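# Sort loose seals into bins by their size

## Task

Put each loose seal into the bin that matches its size. A seal only counts if it stays in place on its own at the end, not because the robot is holding or pinning it. When finished, release everything and move the grippers away.

## Robot and tools

Robot: two arms, left_arm and right_arm, each with a two-finger parallel gripper. The arm names are labels only and say nothing about which side of an image they appear on.

Frame: all positions and orientations share one scene frame. Its origin sits on the table surface midway between the arms; +z is up, +x reaches out over the table, and left_arm is on the +y side. Positions are in metres. Orientations are quaternions written w first (qw, qx, qy, qz). On a gripper, the fingers point along its own +z axis and close along its own y axis. The reported end_effector_position is the spot between the finger pads, roughly 1 cm short of the fingertips.

The row layout: every commanded row holds 16 plain numbers, left arm first, then right arm, each as x, y, z, qw, qx, qy, qz, opening. x, y, z and the quaternion are an absolute target pose for that gripper in the scene frame, not an offset. Opening runs from -1 (closed) to +1 (fully open, 0.094 m). Always send all 16 numbers, even when one arm is idle; to keep an arm still, repeat exactly the pose from the latest result and the opening it should keep. To hold a gripper's orientation steady, resend the same quaternion each time rather than copying a drifted reported one.

Tools:
- execute_actions(actions): a list of actions run one after another. Each action is a list of 1 to 15 rows; each row lasts one control step of 1/30 s, and if fewer than 15 rows are given the last one is repeated to fill the action. An empty list just returns the current state and images. A target farther than 0.6 m from that gripper's current position along any of its own axes gets the action rejected for both arms; a malformed action, or a first action failing that check against the latest reported state, rejects the whole call with no motion.
- move(target, speed, blocking): target is one 16-number row as above (absolute poses). Both grippers travel in straight lines and finish together, taking between 0.5 and 10 s; longer paths are cut off at 10 s before arriving. speed is the path's top speed in m/s, 0.002 to 0.5, default 0.25, and rotation is capped at twice that value in rad/s. Openings are applied when the move starts. Paths do not avoid obstacles or the other arm, and the real hand can trail, wander or overshoot the speed, most of all near full reach. With blocking=false you get a reply after 0.5 s while motion continues; check with wait(0), and call wait or stop before sending new rows or moves.
- wait(seconds): 0 to 10 s; the arms keep their last command, and an ongoing move keeps running (the wait returns early if it finishes).
- stop(): brakes a running move; a fast arm needs distance to stop. Fingers are not stopped.
- zoom_image(camera, region): enlarges part of the latest image from cam_head_left, cam_head_right, cam_left_wrist or cam_right_wrist; region is [x0, y0, x1, y1] in pixels with (0,0) top-left, at most 504 by 504.
- finished_scene(scene): pass the current scene's number to end it permanently; it reports success and gives the next task if any. Replying without any tool call also ends everything.

Reading results: the state line lists each gripper's position and quaternion; printed positions can be off, more so at long reach. Hand target lines show where the controller is now steering each gripper. grip_measured is the measured finger opening on the command scale; the final joint value gives it in metres. A move adds a line stating how it ended (done, off_target, moving, held, fault) and which limits acted: paced means the sent pose was clipped, held means a safety check blocked some steps (the arm may then jump faster). Distances from each gripper to its goal are also given. A pose unreachable line means the clearance check altered or blocked that arm's command. FAULT lines mean an arm stopped; MOTOR HOT warns from 85 °C, and at 100 °C the arm goes limp and drops until it cools.

Motion behaviour: each control step limits the commanded pose to within 70 mm and 16 degrees of the measured one, so far targets need several actions; after an action an arm continues only to its last clipped pose. Position is favoured over orientation when both cannot be met. Arms often stop a centimetre or more short, usually low. Joint limits (rad): waist -2.880..2.880, shoulder 0.000..3.142, elbow 0.000..3.019, wrist pitch -1.693..1.571, wrist yaw -1.571..1.571, wrist roll -2.094..2.094; elbows never fully straighten.

Gripping: fingers go to the opening you write (except near the ends). To hold something, command roughly 0.03 below its grip_measured value; a smaller margin grips more gently. Readings can carry a fixed error of about 1 mm per gripper. Pads push about 50 to 62 N, less for parts thinner than about 2 mm, with a brief spike on first contact.

Cautions: parts may be tugged from the grip or loose items nudged at random moments. Never knock or place anything off the table. Keep the arms from colliding or pressing on each other. Faster moves and targets set deeper past a contact hit harder; avoid drops, slips, slams and hard pushes. Holding loads warms motors, even while you are composing a reply, since the robot keeps its last command during that time. Finish by opening the grippers and lifting clear so every seal rests in its bin unaided.

Each tool is called after "Emit:" as a command line: name --argument value for each argument, lists and objects as JSON in quotes; but a table of rows of numbers goes row by row, as --pt "numbers of a row", without its own name.

## Session

Emit:
execute_actions --actions '[]'

Scene clock: 0.00 s.
left_arm: end_effector_position=(+0.5366, +0.4623, +0.2101) grip_measured=+1.000 end_effector_quat_wxyz=(-0.025, +0.714, -0.700, -0.017) | right_arm: end_effector_position=(+0.5143, -0.1076, +0.2319) grip_measured=+1.000 end_effector_quat_wxyz=(+0.715, -0.088, +0.694, -0.020)
Joint positions: left_arm=[ 0.097  1.853  1.801 -1.497 -0.057 -1.391  0.094] | right_arm=[ 0.558  1.556  0.719  0.863  0.501 -0.165  0.094]
Joint velocities: left_arm=[ 0.005 -0.005  0.012  0.007  0.022  0.007  0.   ] | right_arm=[-0.005  0.015  0.002 -0.012 -0.007  0.022  0.   ]
Motor temperatures (°C, as the motors report them): left_arm=[26 27 26 24 23 23] | right_arm=[24 24 23 27 26 24]
Hand target (left_arm): +0.544, +0.464, +0.227; -0.042, +0.714, -0.699, -0.006
Hand target (right_arm): +0.519, -0.104, +0.244; +0.723, -0.082, +0.685, -0.015

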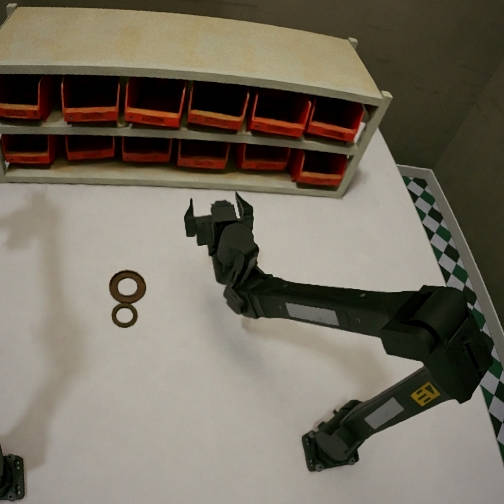

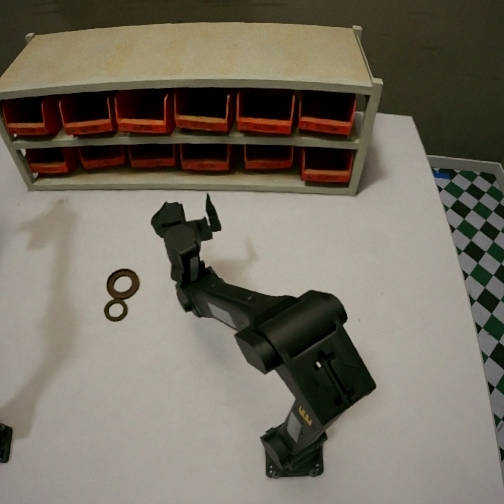

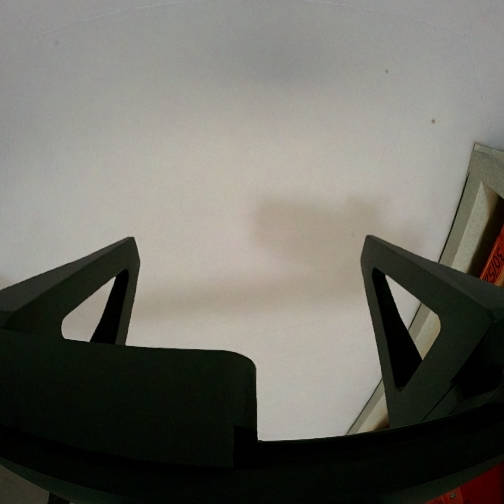

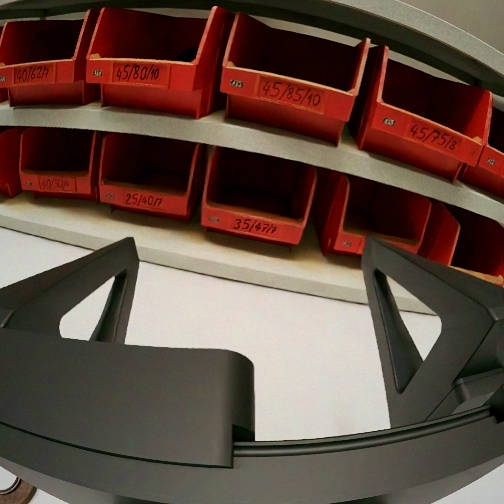

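Emit:
zoom_image --camera "cam_head_right" --region '[0, 60, 200, 200]'

Emit:
zoom_image --camera "cam_head_right" --region '[170, 60, 390, 200]'

Emit:
zoom_image --camera "cam_head_left" --region '[85, 260, 165, 340]'

Emit:
zoom_image --camera "cam_right_wrist" --region '[0, 0, 250, 250]'

Region (0, 60, 200, 200) of cam_head_right's 504x504 image, scaled by 2.520, with more detail than that image has; it fills the top 353 rows of this view, and the rest is white.

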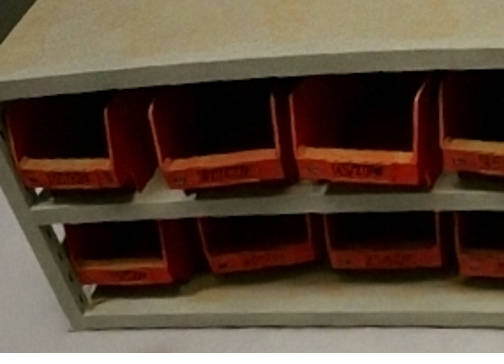

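Region (170, 60, 390, 200) of cam_head_right's 504x504 image, scaled by 2.291, with more detail than that image has; it fills the top 321 rows of this view, and the rest is white.

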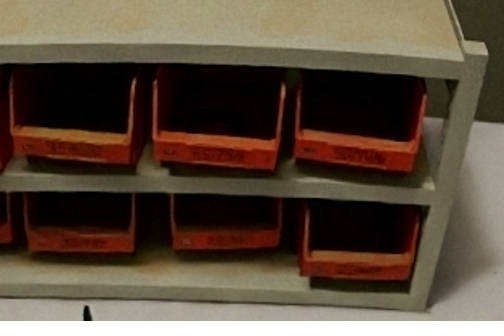

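Region (85, 260, 165, 340) of cam_head_left's 504x504 image, scaled by 6.300, with more detail than that image has.

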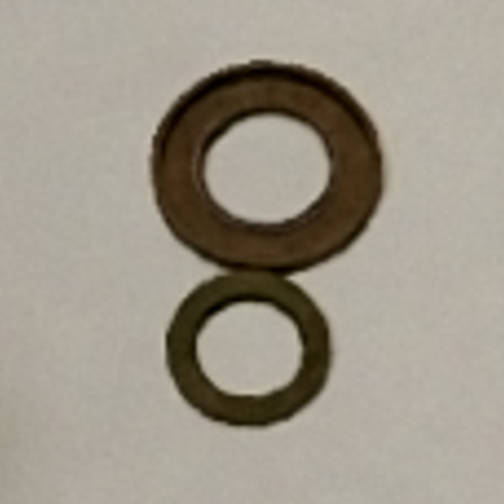

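Region (0, 0, 250, 250) of cam_right_wrist's 504x504 image, scaled by 2.016, with more detail than that image has.

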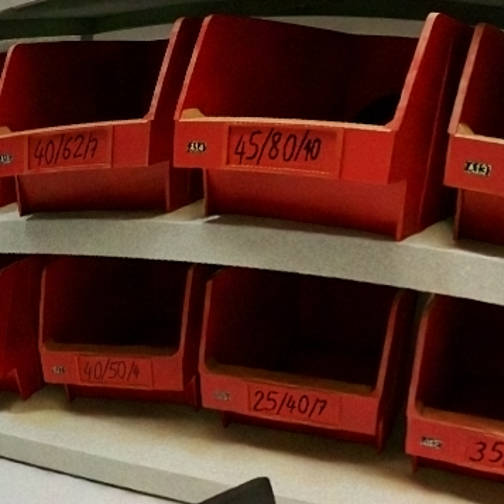

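Emit:
move --target '[0.36,0.16,0.22,0,0,1,0,1,0.40,-0.27,0.18,0.707,0,0.707,0,1]' --speed 0.4

Scene clock: 6.57 s.
left_arm: end_effector_position=(+0.3579, +0.1565, +0.2092) grip_measured=+1.000 end_effector_quat_wxyz=(-0.011, -0.006, +1.000, -0.001) | right_arm: end_effector_position=(+0.3981, -0.2681, +0.1716) grip_measured=+1.000 end_effector_quat_wxyz=(+0.697, -0.009, +0.717, -0.007)
Joint positions: left_arm=[-0.536  1.481  1.326 -1.436  0.012 -0.446  0.094] | right_arm=[ 0.338  1.292  0.227  1.034  0.378 -0.011  0.094]
Joint velocities: left_arm=[-0.005 -0.005 -0.007 -0.017  0.007  0.037  0.   ] | right_arm=[-0.005 -0.005  0.002 -0.007  0.051  0.022  0.   ]
Motor temperatures (°C, as the motors report them): left_arm=[26 27 27 24 23 23] | right_arm=[24 24 23 27 26 24]
Hand target (left_arm): +0.357, +0.159, +0.219; +0.002, +0.000, +1.000, -0.009
Hand target (right_arm): +0.399, -0.270, +0.182; +0.708, -0.001, +0.706, -0.001
Off the commanded pose (left_arm): 0.012 m, 1 deg.
Off the commanded pose (right_arm): 0.009 m, 2 deg.
move: off_target (left_arm)

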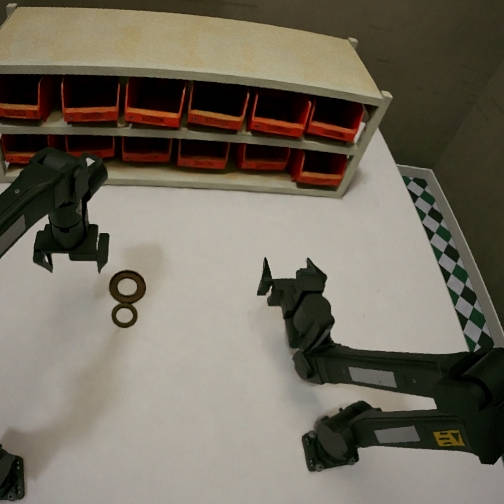

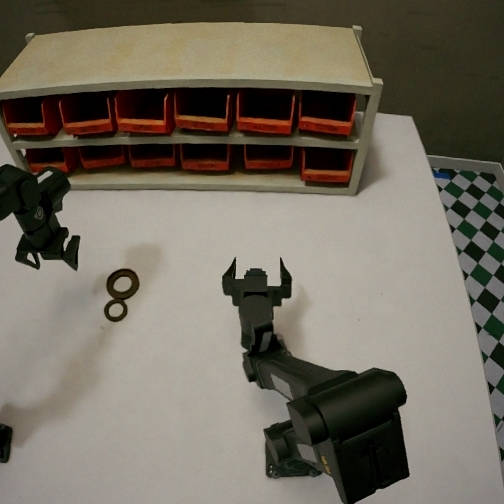

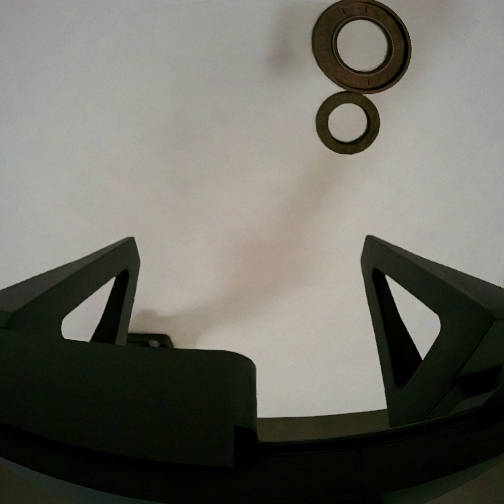

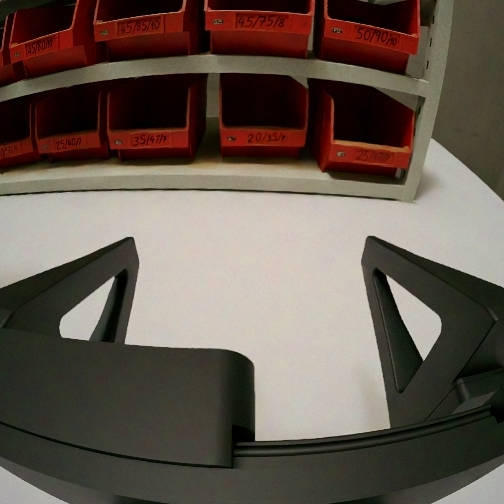

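Emit:
move --target '[0.36,0.062,0.06,0.342,0,0.94,0,1,0.40,-0.27,0.18,0.707,0,0.707,0,1]' --speed 0.35

Emit:
zoom_image --camera "cam_right_wrist" --region '[0, 0, 460, 200]'

Scene clock: 12.20 s.
left_arm: end_effector_position=(+0.3568, +0.0602, +0.0621) grip_measured=+1.000 end_effector_quat_wxyz=(+0.334, +0.004, +0.943, +0.003) | right_arm: end_effector_position=(+0.3983, -0.2679, +0.1728) grip_measured=+1.000 end_effector_quat_wxyz=(+0.698, -0.008, +0.716, -0.005)
Joint positions: left_arm=[-0.888  1.52   0.799 -0.332 -0.465 -0.652  0.094] | right_arm=[ 0.337  1.292  0.227  1.038  0.373 -0.008  0.094]
Joint velocities: left_arm=[-0.005 -0.005  0.012 -0.022  0.022 -0.007  0.   ] | right_arm=[-0.015 -0.005 -0.002 -0.002 -0.022  0.051  0.   ]
Motor temperatures (°C, as the motors report them): left_arm=[26 27 27 24 23 23] | right_arm=[24 24 24 27 26 24]
Hand target (left_arm): +0.359, +0.058, +0.062; +0.340, -0.004, +0.940, -0.003
Hand target (right_arm): +0.400, -0.270, +0.180; +0.707, -0.000, +0.707, +0.000
Off the commanded pose (left_arm): 0.004 m, 1 deg.
Off the commanded pose (right_arm): 0.008 m, 2 deg.
move: done

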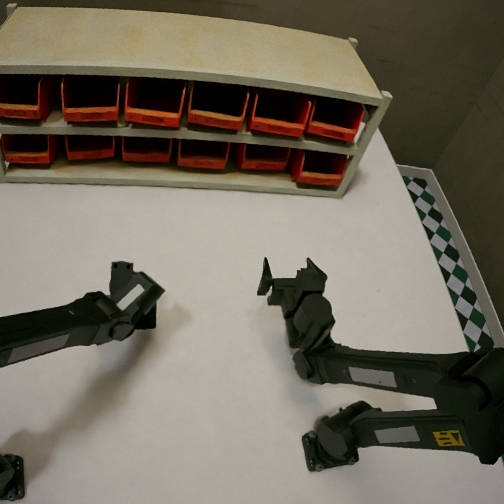

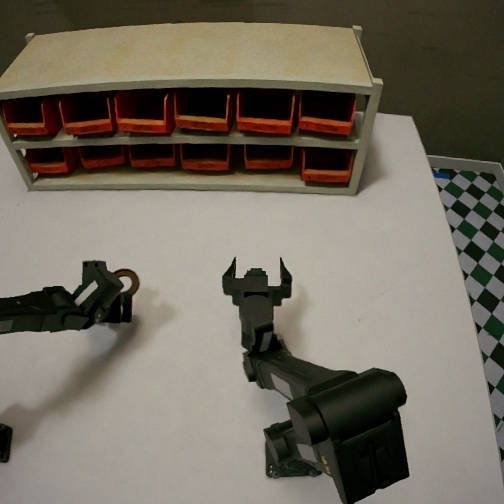

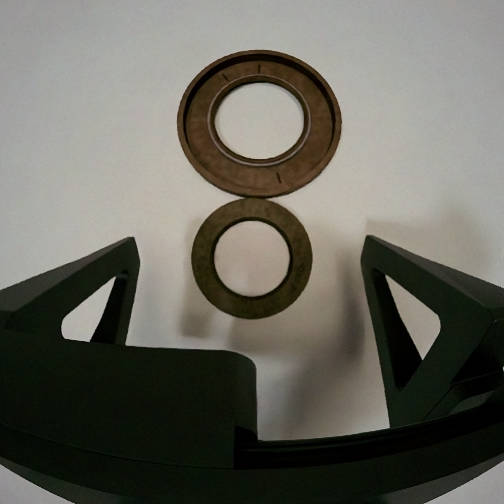

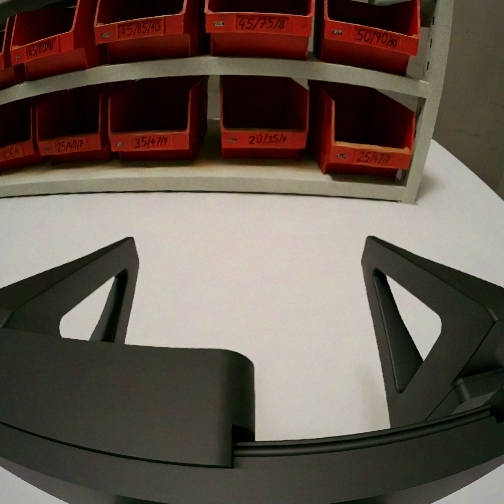

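Region (0, 0, 460, 200) of cam_right_wrist's 504x504 image, scaled by 1.096, with more detail than that image has; it fills the top 219 rows of this view, and the rest is white.

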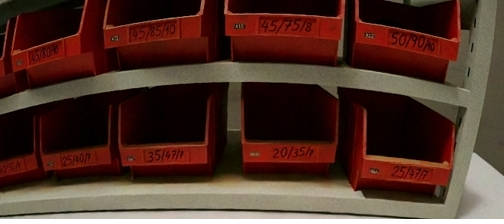

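Emit:
move --target '[0.364,0.060,0.018,0.342,0,0.94,0,0.8,0.40,-0.27,0.18,0.707,0,0.707,0,1]' --speed 0.1

Scene clock: 14.63 s.
left_arm: end_effector_position=(+0.3619, +0.0562, +0.0246) grip_measured=+0.802 end_effector_quat_wxyz=(+0.343, -0.001, +0.939, -0.004) | right_arm: end_effector_position=(+0.3983, -0.2681, +0.1728) grip_measured=+1.000 end_effector_quat_wxyz=(+0.698, -0.008, +0.716, -0.005)
Joint positions: left_arm=[-0.888  1.615  0.768 -0.183 -0.467 -0.655  0.085] | right_arm=[ 0.336  1.292  0.227  1.038  0.373 -0.008  0.094]
Joint velocities: left_arm=[ 0.005 -0.005 -0.012 -0.002 -0.022 -0.022 -0.001] | right_arm=[ 0.005 -0.005  0.022 -0.007 -0.037 -0.022  0.   ]
Motor temperatures (°C, as the motors report them): left_arm=[26 27 27 24 23 23] | right_arm=[24 24 24 27 26 24]
Hand target (left_arm): +0.364, +0.059, +0.017; +0.342, -0.000, +0.940, +0.000
Hand target (right_arm): +0.400, -0.270, +0.180; +0.707, -0.000, +0.707, -0.000
Off the commanded pose (left_arm): 0.008 m, 0 deg.
Off the commanded pose (right_arm): 0.008 m, 2 deg.
move: done

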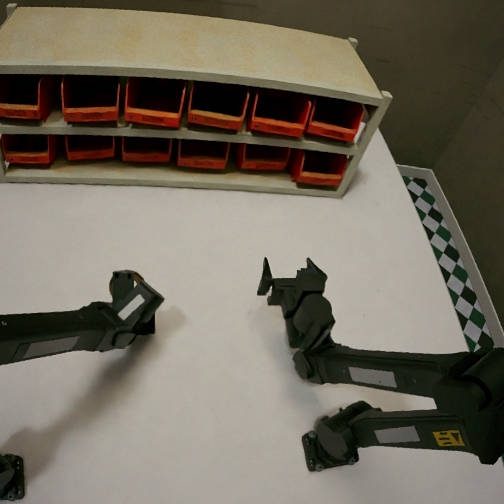

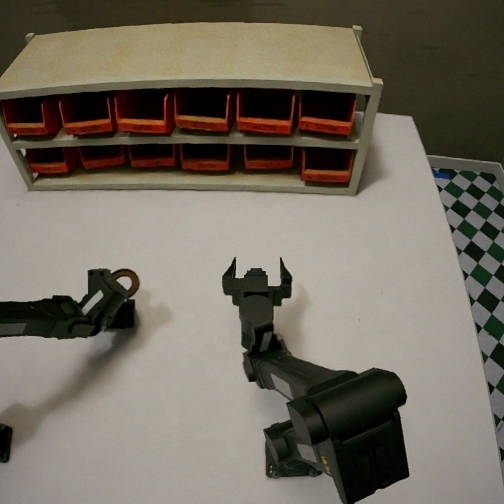

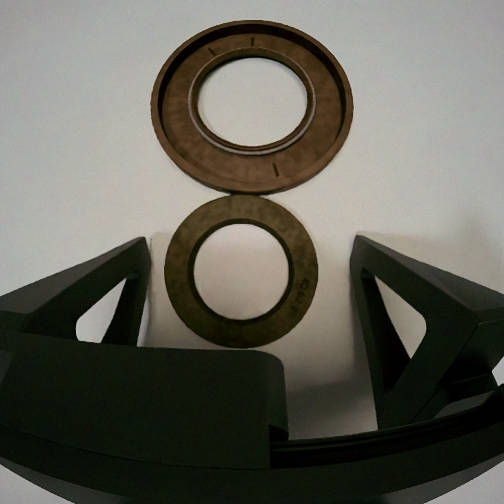

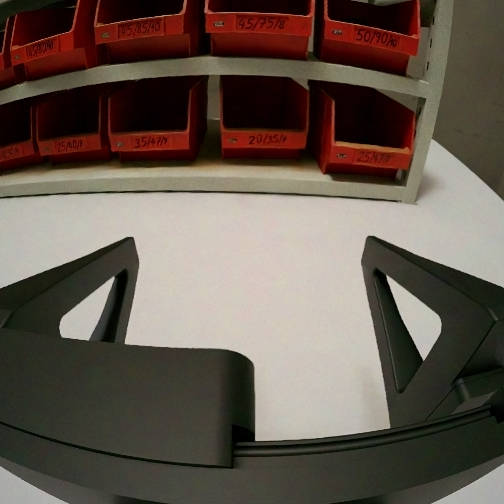

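Emit:
move --target '[0.356,0.064,0.006,0.342,0,0.94,0,0.8,0.40,-0.27,0.18,0.707,0,0.707,0,1]' --speed 0.03

Emit:
move --target '[0.356,0.064,0.006,0.342,0,0.94,0,0.27,0.40,-0.27,0.18,0.707,0,0.707,0,1]'

Scene clock: 16.93 s.
left_arm: end_effector_position=(+0.3625, +0.0572, +0.0238) grip_measured=+0.802 end_effector_quat_wxyz=(+0.354, -0.005, +0.935, -0.010) | right_arm: end_effector_position=(+0.3983, -0.2681, +0.1728) grip_measured=+1.000 end_effector_quat_wxyz=(+0.698, -0.008, +0.716, -0.005)
Joint positions: left_arm=[-0.888  1.615  0.75  -0.137 -0.475 -0.655  0.085] | right_arm=[ 0.336  1.292  0.227  1.038  0.373 -0.008  0.094]
Joint velocities: left_arm=[ 0.005 -0.005 -0.007 -0.002  0.022  0.007 -0.   ] | right_arm=[ 0.005 -0.015  0.017  0.002 -0.037  0.007  0.   ]
Motor temperatures (°C, as the motors report them): left_arm=[26 27 27 24 23 23] | right_arm=[24 24 24 27 26 24]
Hand target (left_arm): +0.356, +0.064, +0.006; +0.342, -0.000, +0.940, -0.000
Hand target (right_arm): +0.400, -0.270, +0.180; +0.707, -0.000, +0.707, -0.000
Off the commanded pose (left_arm): 0.020 m, 2 deg.
Off the commanded pose (right_arm): 0.008 m, 2 deg.
move: off_target (left_arm)

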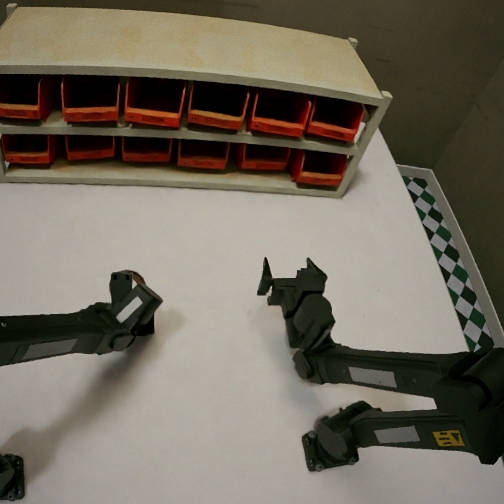

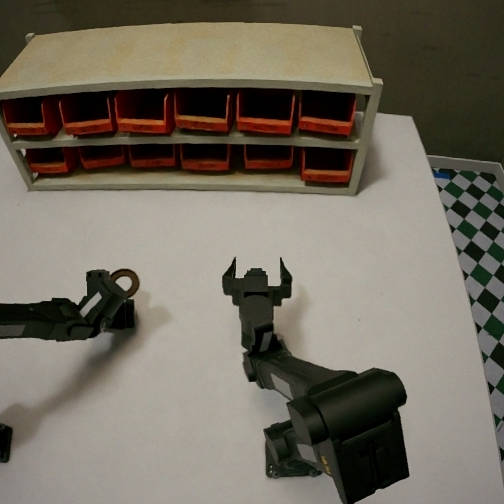

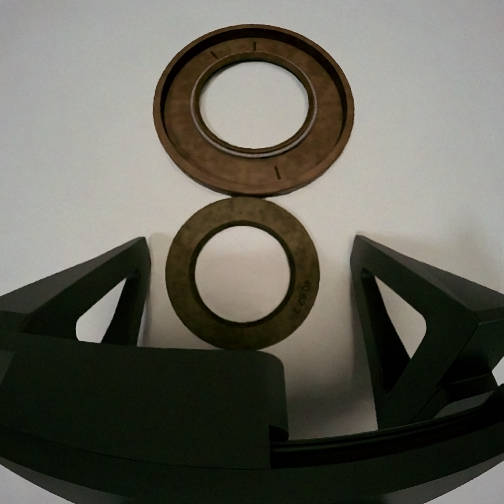

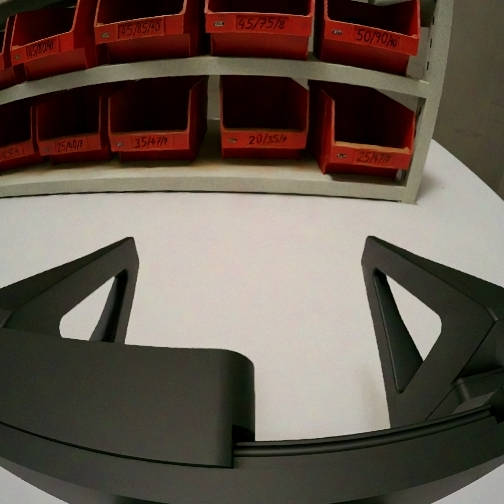

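Scene clock: 17.63 s.
left_arm: end_effector_position=(+0.3628, +0.0582, +0.0239) grip_measured=+0.285 end_effector_quat_wxyz=(+0.355, -0.006, +0.935, -0.008) | right_arm: end_effector_position=(+0.3983, -0.2681, +0.1728) grip_measured=+1.000 end_effector_quat_wxyz=(+0.698, -0.008, +0.716, -0.005)
Joint positions: left_arm=[-0.887  1.615  0.749 -0.136 -0.48  -0.655  0.06 ] | right_arm=[ 0.336  1.292  0.227  1.038  0.373 -0.008  0.094]
Joint velocities: left_arm=[-0.015  0.005 -0.002 -0.002 -0.051 -0.022 -0.001] | right_arm=[-0.005 -0.015 -0.007 -0.007 -0.022  0.051  0.   ]
Motor temperatures (°C, as the motors report them): left_arm=[26 27 27 24 23 23] | right_arm=[24 24 24 27 26 24]
Hand target (left_arm): +0.356, +0.064, +0.006; +0.342, +0.000, +0.940, +0.000
Hand target (right_arm): +0.400, -0.270, +0.180; +0.707, -0.000, +0.707, -0.000
Off the commanded pose (left_arm): 0.020 m, 2 deg.
Off the commanded pose (right_arm): 0.008 m, 2 deg.
move: off_target (left_arm)

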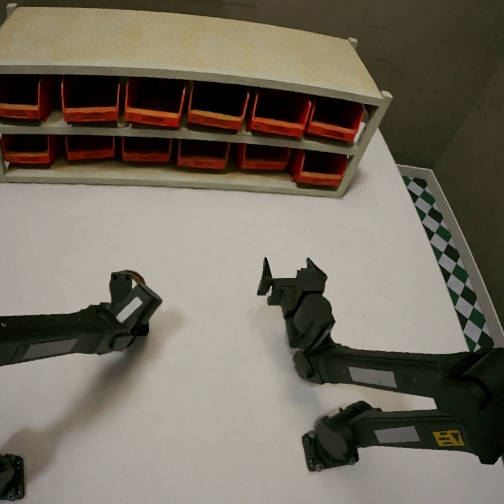

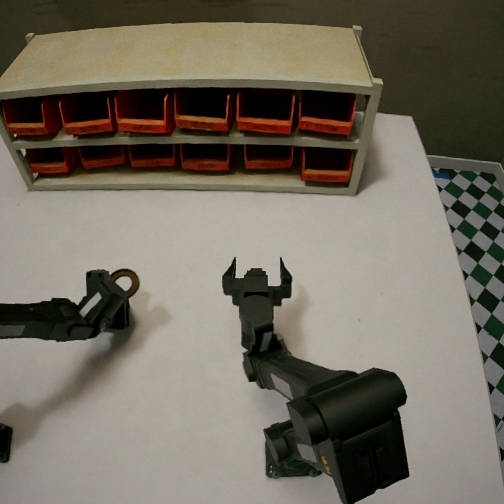

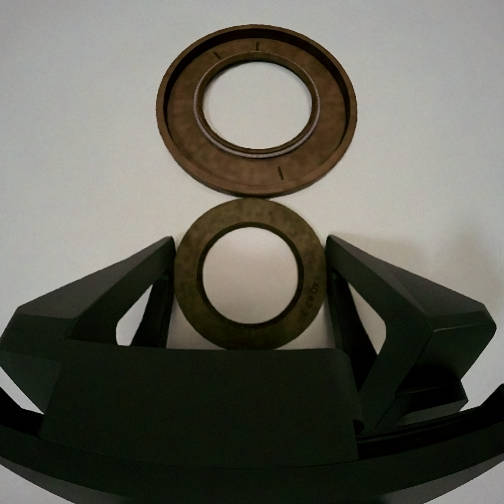

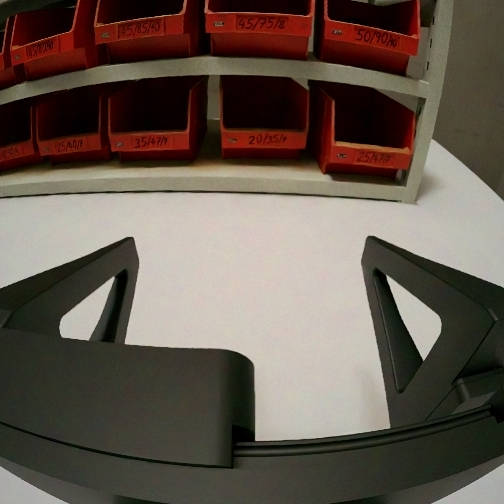

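Emit:
execute_actions --actions '[[[0.36,0.061,0.022,0.342,0,0.94,0,0.5,0.40,-0.27,0.18,0.707,0,0.707,0,1]],[[0.354,0.063,0.03,0.342,0,0.94,0,0.5,0.40,-0.27,0.18,0.707,0,0.707,0,1]],[[0.354,0.063,0.016,0.342,0,0.94,0,0.5,0.40,-0.27,0.18,0.707,0,0.707,0,1]],[[0.354,0.063,0.016,0.342,0,0.94,0,0.27,0.40,-0.27,0.18,0.707,0,0.707,0,1]]]'

Emit:
zoom_image --camera "cam_left_wrist" --region '[160, 170, 340, 350]'

Scene clock: 21.17 s.
left_arm: end_effector_position=(+0.3574, +0.0628, +0.0244) grip_measured=+0.286 end_effector_quat_wxyz=(+0.345, -0.002, +0.938, -0.001) | right_arm: end_effector_position=(+0.3983, -0.2681, +0.1728) grip_measured=+1.000 end_effector_quat_wxyz=(+0.698, -0.008, +0.716, -0.005)
Joint positions: left_arm=[-0.887  1.601  0.746 -0.174 -0.476 -0.655  0.06 ] | right_arm=[ 0.336  1.292  0.227  1.038  0.373 -0.008  0.094]
Joint velocities: left_arm=[-0.005 -0.024 -0.012 -0.007 -0.007  0.022 -0.002] | right_arm=[-0.005 -0.015 -0.007 -0.012 -0.007  0.007  0.   ]
Motor temperatures (°C, as the motors report them): left_arm=[26 27 27 24 23 23] | right_arm=[24 24 24 27 26 24]
Hand target (left_arm): +0.354, +0.063, +0.016; +0.342, +0.000, +0.940, +0.000
Hand target (right_arm): +0.400, -0.270, +0.180; +0.707, -0.000, +0.707, -0.000
Off the commanded pose (left_arm): 0.009 m, 0 deg.
Off the commanded pose (right_arm): 0.008 m, 2 deg.

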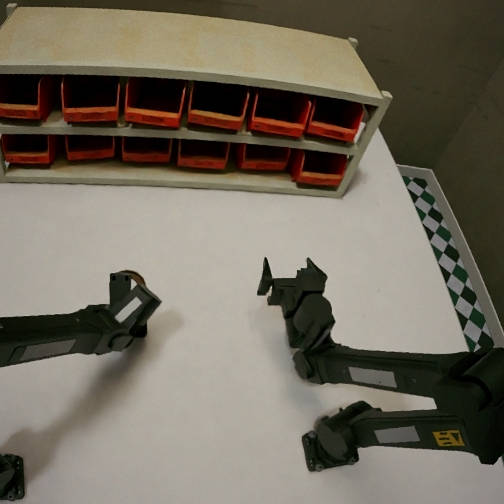

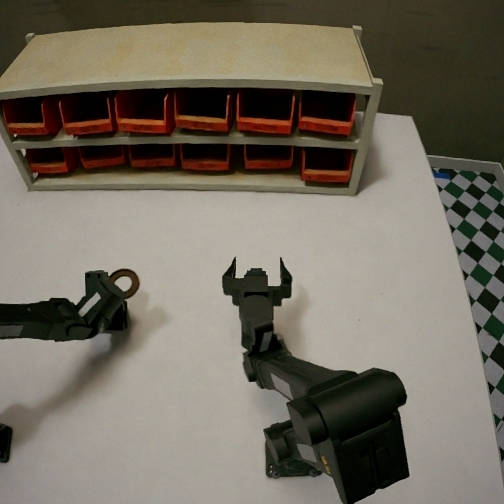

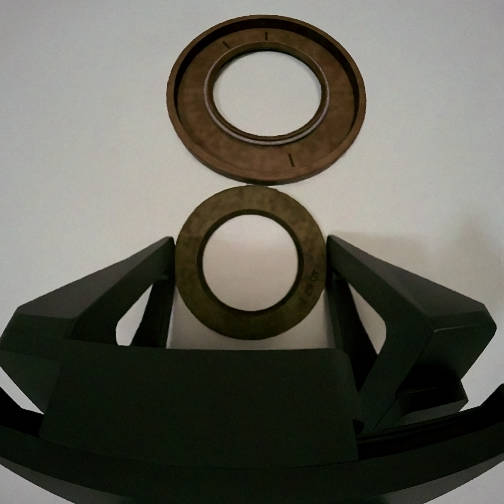

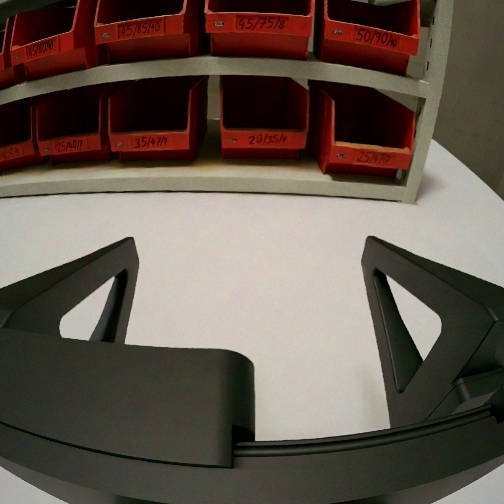

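Region (160, 170, 340, 350) of cam_left_wrist's 504x504 image, scaled by 2.800, with more detail than that image has.

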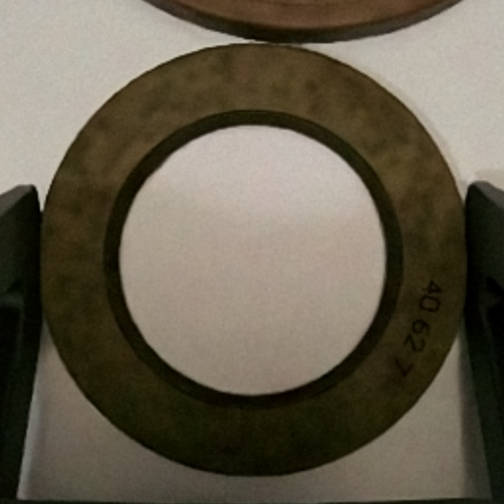

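Emit:
move --target '[0.356,0.065,0.08,0.342,0,0.94,0,0.255,0.40,-0.27,0.18,0.707,0,0.707,0,1]' --speed 0.15

Emit:
move --target '[0.60,0.19,0.29,0.574,0,0.819,0,0.255,0.40,-0.12,0.10,0.342,0,0.94,0,1]'

Scene clock: 24.50 s.
left_arm: end_effector_position=(+0.3402, +0.0792, +0.0574) grip_measured=+0.278 end_effector_quat_wxyz=(+0.326, +0.005, +0.945, +0.016) | right_arm: end_effector_position=(+0.3983, -0.2681, +0.1728) grip_measured=+1.000 end_effector_quat_wxyz=(+0.698, -0.008, +0.716, -0.005)
Joint positions: left_arm=[-0.887  1.479  0.746 -0.35  -0.472 -0.655  0.06 ] | right_arm=[ 0.336  1.292  0.227  1.038  0.373 -0.008  0.094]
Joint velocities: left_arm=[ 0.005  0.005  0.027  0.017 -0.051  0.081  0.   ] | right_arm=[-0.015  0.005  0.002 -0.002 -0.11  -0.081  0.   ]
Motor temperatures (°C, as the motors report them): left_arm=[26 27 27 24 23 23] | right_arm=[24 24 24 27 26 24]
Hand target (left_arm): +0.355, +0.066, +0.081; +0.342, +0.000, +0.940, -0.000
Hand target (right_arm): +0.400, -0.270, +0.180; +0.707, -0.000, +0.707, +0.000
Off the commanded pose (left_arm): 0.031 m, 3 deg.
Off the commanded pose (right_arm): 0.008 m, 2 deg.
move: off_target (left_arm)

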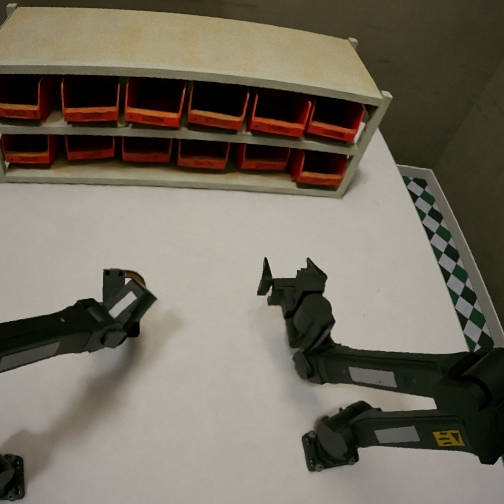

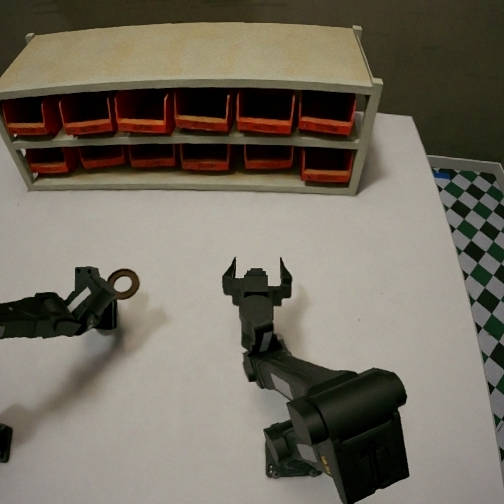

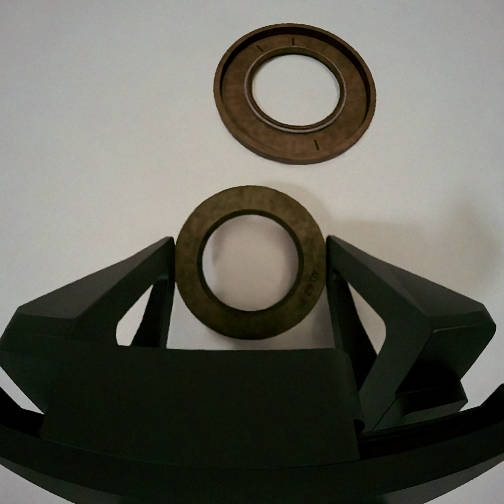

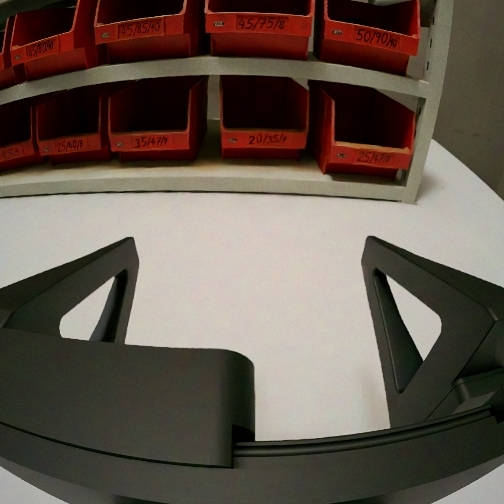

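Scene clock: 26.70 s.
left_arm: end_effector_position=(+0.5765, +0.1983, +0.2635) grip_measured=+0.278 end_effector_quat_wxyz=(+0.548, -0.000, +0.837, +0.012) | right_arm: end_effector_position=(+0.3898, -0.1307, +0.0848) grip_measured=+1.000 end_effector_quat_wxyz=(+0.330, +0.003, +0.944, -0.010)
Joint positions: left_arm=[-0.411  1.474  1.068 -0.027 -0.303 -0.116  0.06 ] | right_arm=[ 0.647  1.396  0.741 -0.375  0.424  0.574  0.094]
Joint velocities: left_arm=[-0.015 -0.005 -0.002  0.017  0.022  0.081 -0.   ] | right_arm=[-0.005 -0.015 -0.017 -0.017  0.022  0.037  0.   ]
Motor temperatures (°C, as the motors report them): left_arm=[26 27 28 24 23 23] | right_arm=[24 24 24 27 26 24]
Hand target (left_arm): +0.595, +0.193, +0.295; +0.575, -0.000, +0.818, +0.006
Hand target (right_arm): +0.401, -0.118, +0.098; +0.338, +0.007, +0.941, +0.001
Off the commanded pose (left_arm): 0.036 m, 4 deg.
Off the commanded pose (right_arm): 0.021 m, 2 deg.
move: off_target (left_arm, right_arm)

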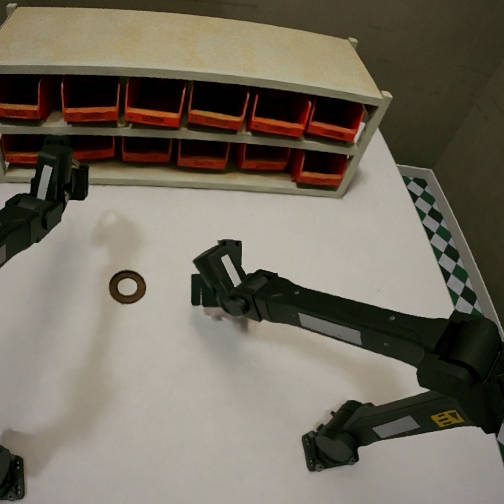

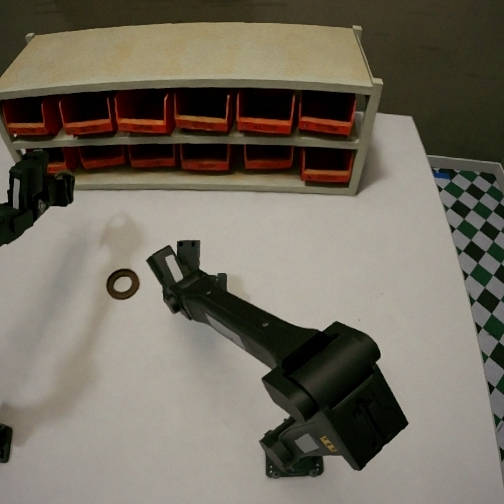

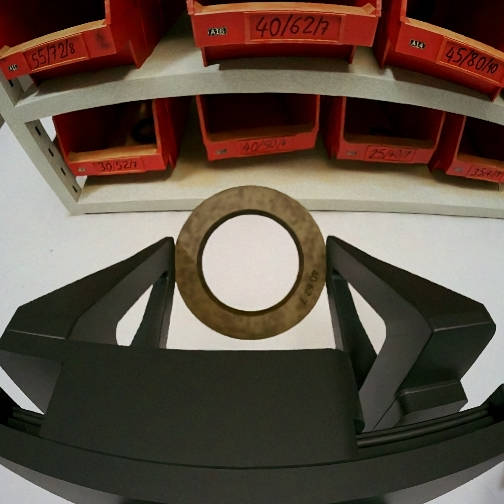

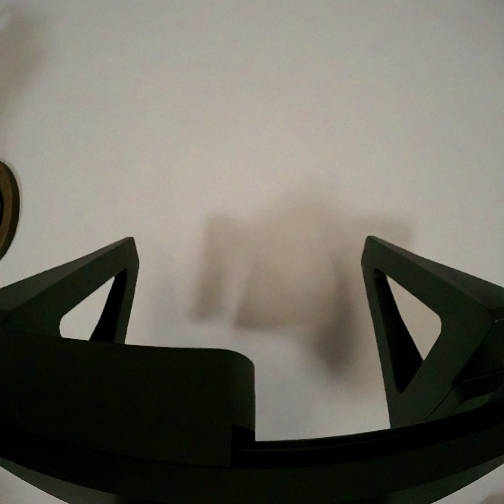

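Emit:
move --target '[0.68,0.165,0.38,0.68,0,0.733,0,0.255,0.44,0.06,0.085,0.423,0,0.906,0,1]' --speed 0.2

Scene clock: 29.87 s.
left_arm: end_effector_position=(+0.6613, +0.1739, +0.3477) grip_measured=+0.278 end_effector_quat_wxyz=(+0.654, -0.002, +0.756, +0.005) | right_arm: end_effector_position=(+0.4276, +0.0445, +0.0694) grip_measured=+1.000 end_effector_quat_wxyz=(+0.408, -0.013, +0.913, -0.015)
Joint positions: left_arm=[-0.411  1.627  1.305  0.171 -0.317 -0.042  0.06 ] | right_arm=[ 0.896  1.779  1.098 -0.32   0.657  0.71   0.094]
Joint velocities: left_arm=[-0.005  0.005  0.012 -0.022 -0.022  0.051 -0.001] | right_arm=[-0.005 -0.005 -0.007 -0.017  0.066  0.022  0.   ]
Motor temperatures (°C, as the motors report them): left_arm=[26 27 28 24 23 23] | right_arm=[24 24 25 27 26 24]
Hand target (left_arm): +0.673, +0.165, +0.381; +0.680, -0.002, +0.734, -0.000
Hand target (right_arm): +0.440, +0.059, +0.083; +0.421, -0.001, +0.907, +0.001
Off the commanded pose (left_arm): 0.038 m, 4 deg.
Off the commanded pose (right_arm): 0.025 m, 3 deg.
move: off_target (left_arm, right_arm)

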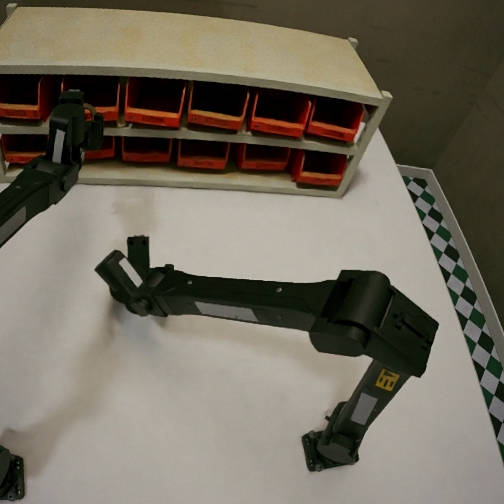

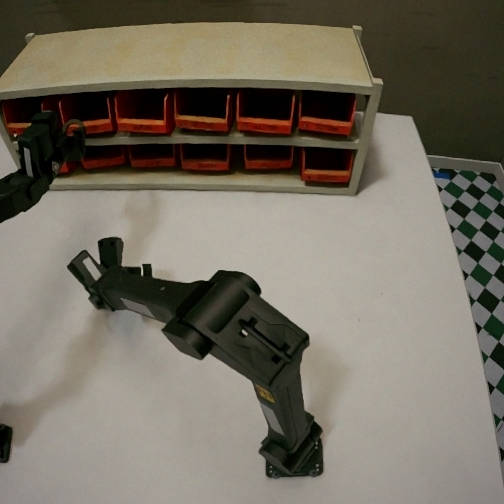

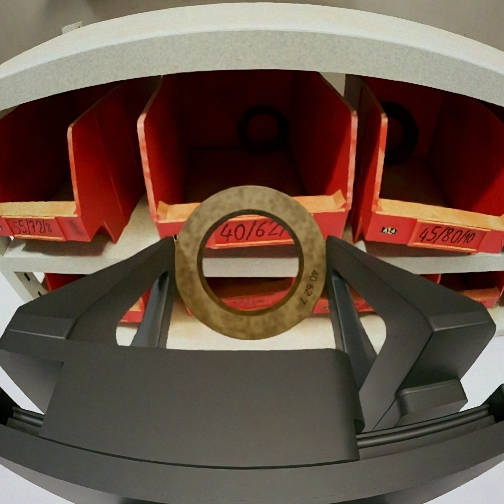

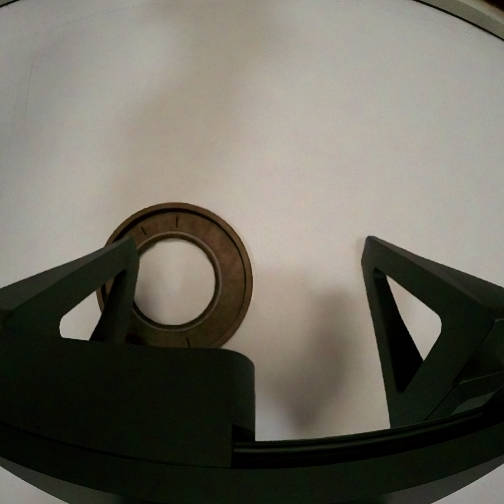

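Emit:
move --target '[0.765,0.163,0.393,0.68,0,0.733,0,0.255,0.437,0.10,0.06,0.423,0,0.906,0,1]' --speed 0.1

Scene clock: 32.93 s.
left_arm: end_effector_position=(+0.7484, +0.1600, +0.3634) grip_measured=+0.278 end_effector_quat_wxyz=(+0.663, +0.001, +0.748, -0.001) | right_arm: end_effector_position=(+0.4290, +0.0825, +0.0503) grip_measured=+1.000 end_effector_quat_wxyz=(+0.414, -0.007, +0.910, -0.012)
Joint positions: left_arm=[-0.387  1.837  1.613  0.099 -0.279 -0.035  0.06 ] | right_arm=[ 0.938  1.879  1.184 -0.32   0.688  0.76   0.094]
Joint velocities: left_arm=[-0.005 -0.005 -0.007  0.002 -0.007  0.051 -0.   ] | right_arm=[ 0.015  0.005 -0.007 -0.002 -0.007  0.095  0.   ]
Motor temperatures (°C, as the motors report them): left_arm=[26 28 29 24 23 23] | right_arm=[24 24 25 27 26 24]
Hand target (left_arm): +0.760, +0.163, +0.394; +0.680, -0.000, +0.733, +0.000
Hand target (right_arm): +0.437, +0.099, +0.060; +0.423, -0.000, +0.906, +0.000
Off the commanded pose (left_arm): 0.034 m, 3 deg.
Off the commanded pose (right_arm): 0.022 m, 2 deg.
move: off_target (left_arm, right_arm)

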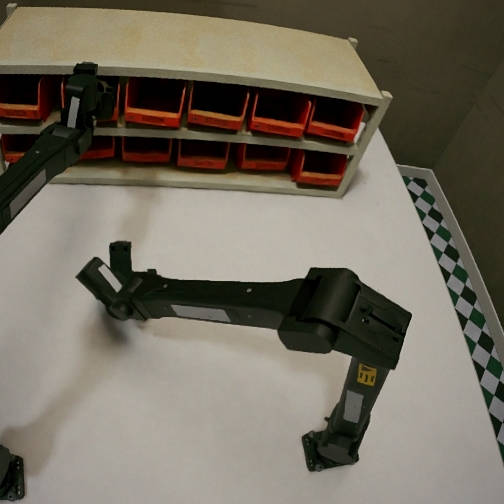

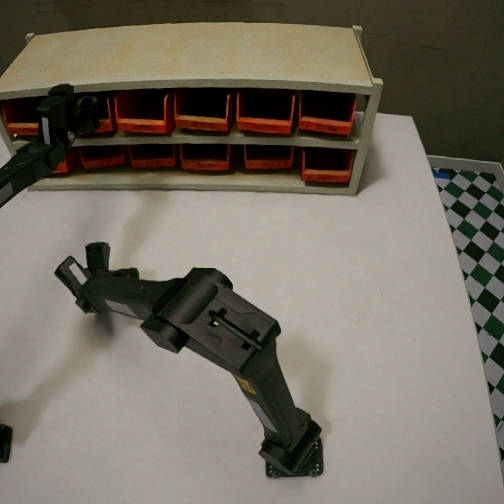

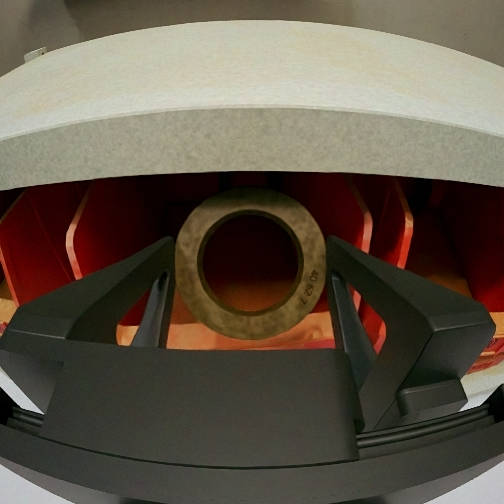

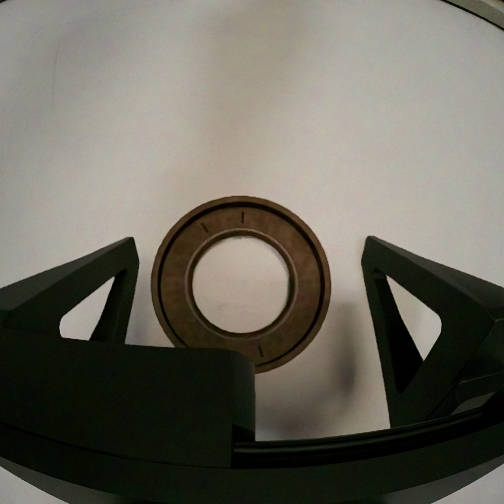

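Emit:
move --target '[0.812,0.178,0.388,0.68,0,0.733,0,0.255,0.433,0.104,0.037,0.423,0,0.906,0,1]' --speed 0.05

Scene clock: 36.13 s.
left_arm: end_effector_position=(+0.7971, +0.1755, +0.3592) grip_measured=+0.278 end_effector_quat_wxyz=(+0.664, +0.000, +0.748, -0.001) | right_arm: end_effector_position=(+0.4257, +0.0860, +0.0301) grip_measured=+1.000 end_effector_quat_wxyz=(+0.412, -0.008, +0.911, -0.016)
Joint positions: left_arm=[-0.345  1.954  1.776  0.054 -0.239 -0.031  0.06 ] | right_arm=[ 0.947  1.919  1.184 -0.297  0.694  0.772  0.094]
Joint velocities: left_arm=[-0.005  0.005  0.022 -0.002 -0.022 -0.022 -0.   ] | right_arm=[ 0.005 -0.024  0.007 -0.012  0.007  0.007  0.   ]
Motor temperatures (°C, as the motors report them): left_arm=[26 28 30 24 23 23] | right_arm=[24 24 25 27 26 24]
Hand target (left_arm): +0.808, +0.178, +0.388; +0.680, +0.000, +0.733, +0.000
Hand target (right_arm): +0.432, +0.103, +0.037; +0.423, -0.000, +0.906, +0.000
Off the commanded pose (left_arm): 0.033 m, 3 deg.
Off the commanded pose (right_arm): 0.021 m, 2 deg.
move: off_target (left_arm, right_arm)

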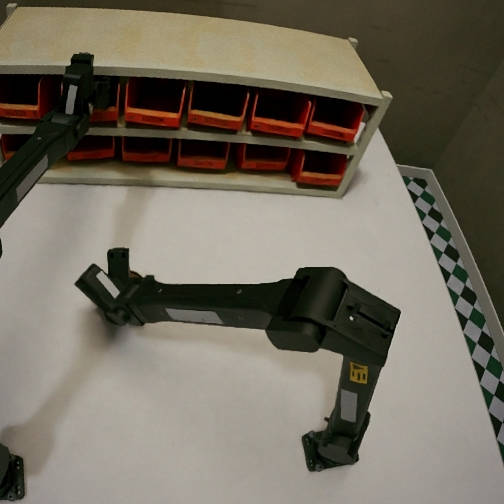

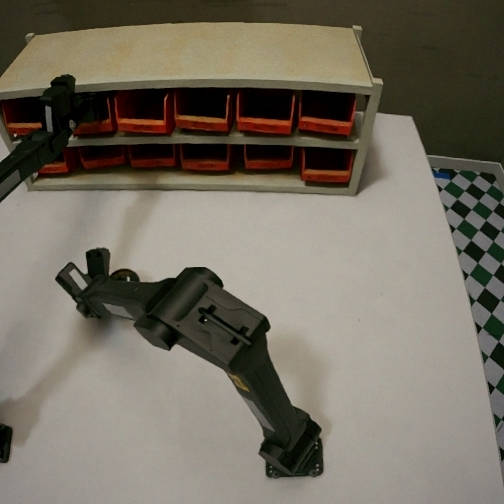

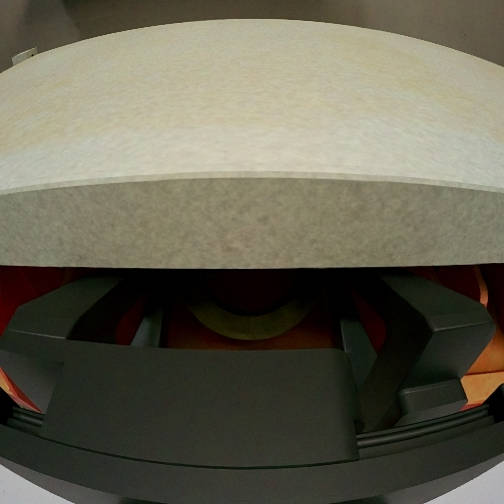

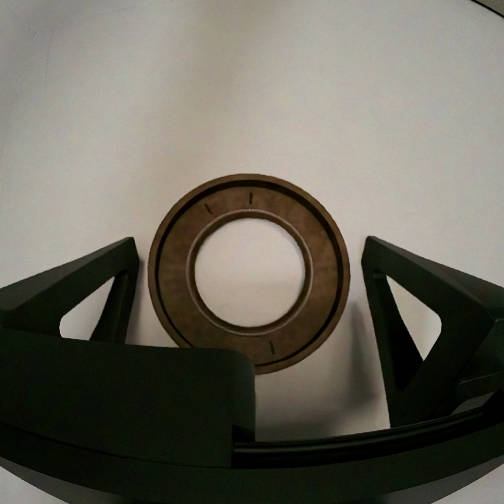

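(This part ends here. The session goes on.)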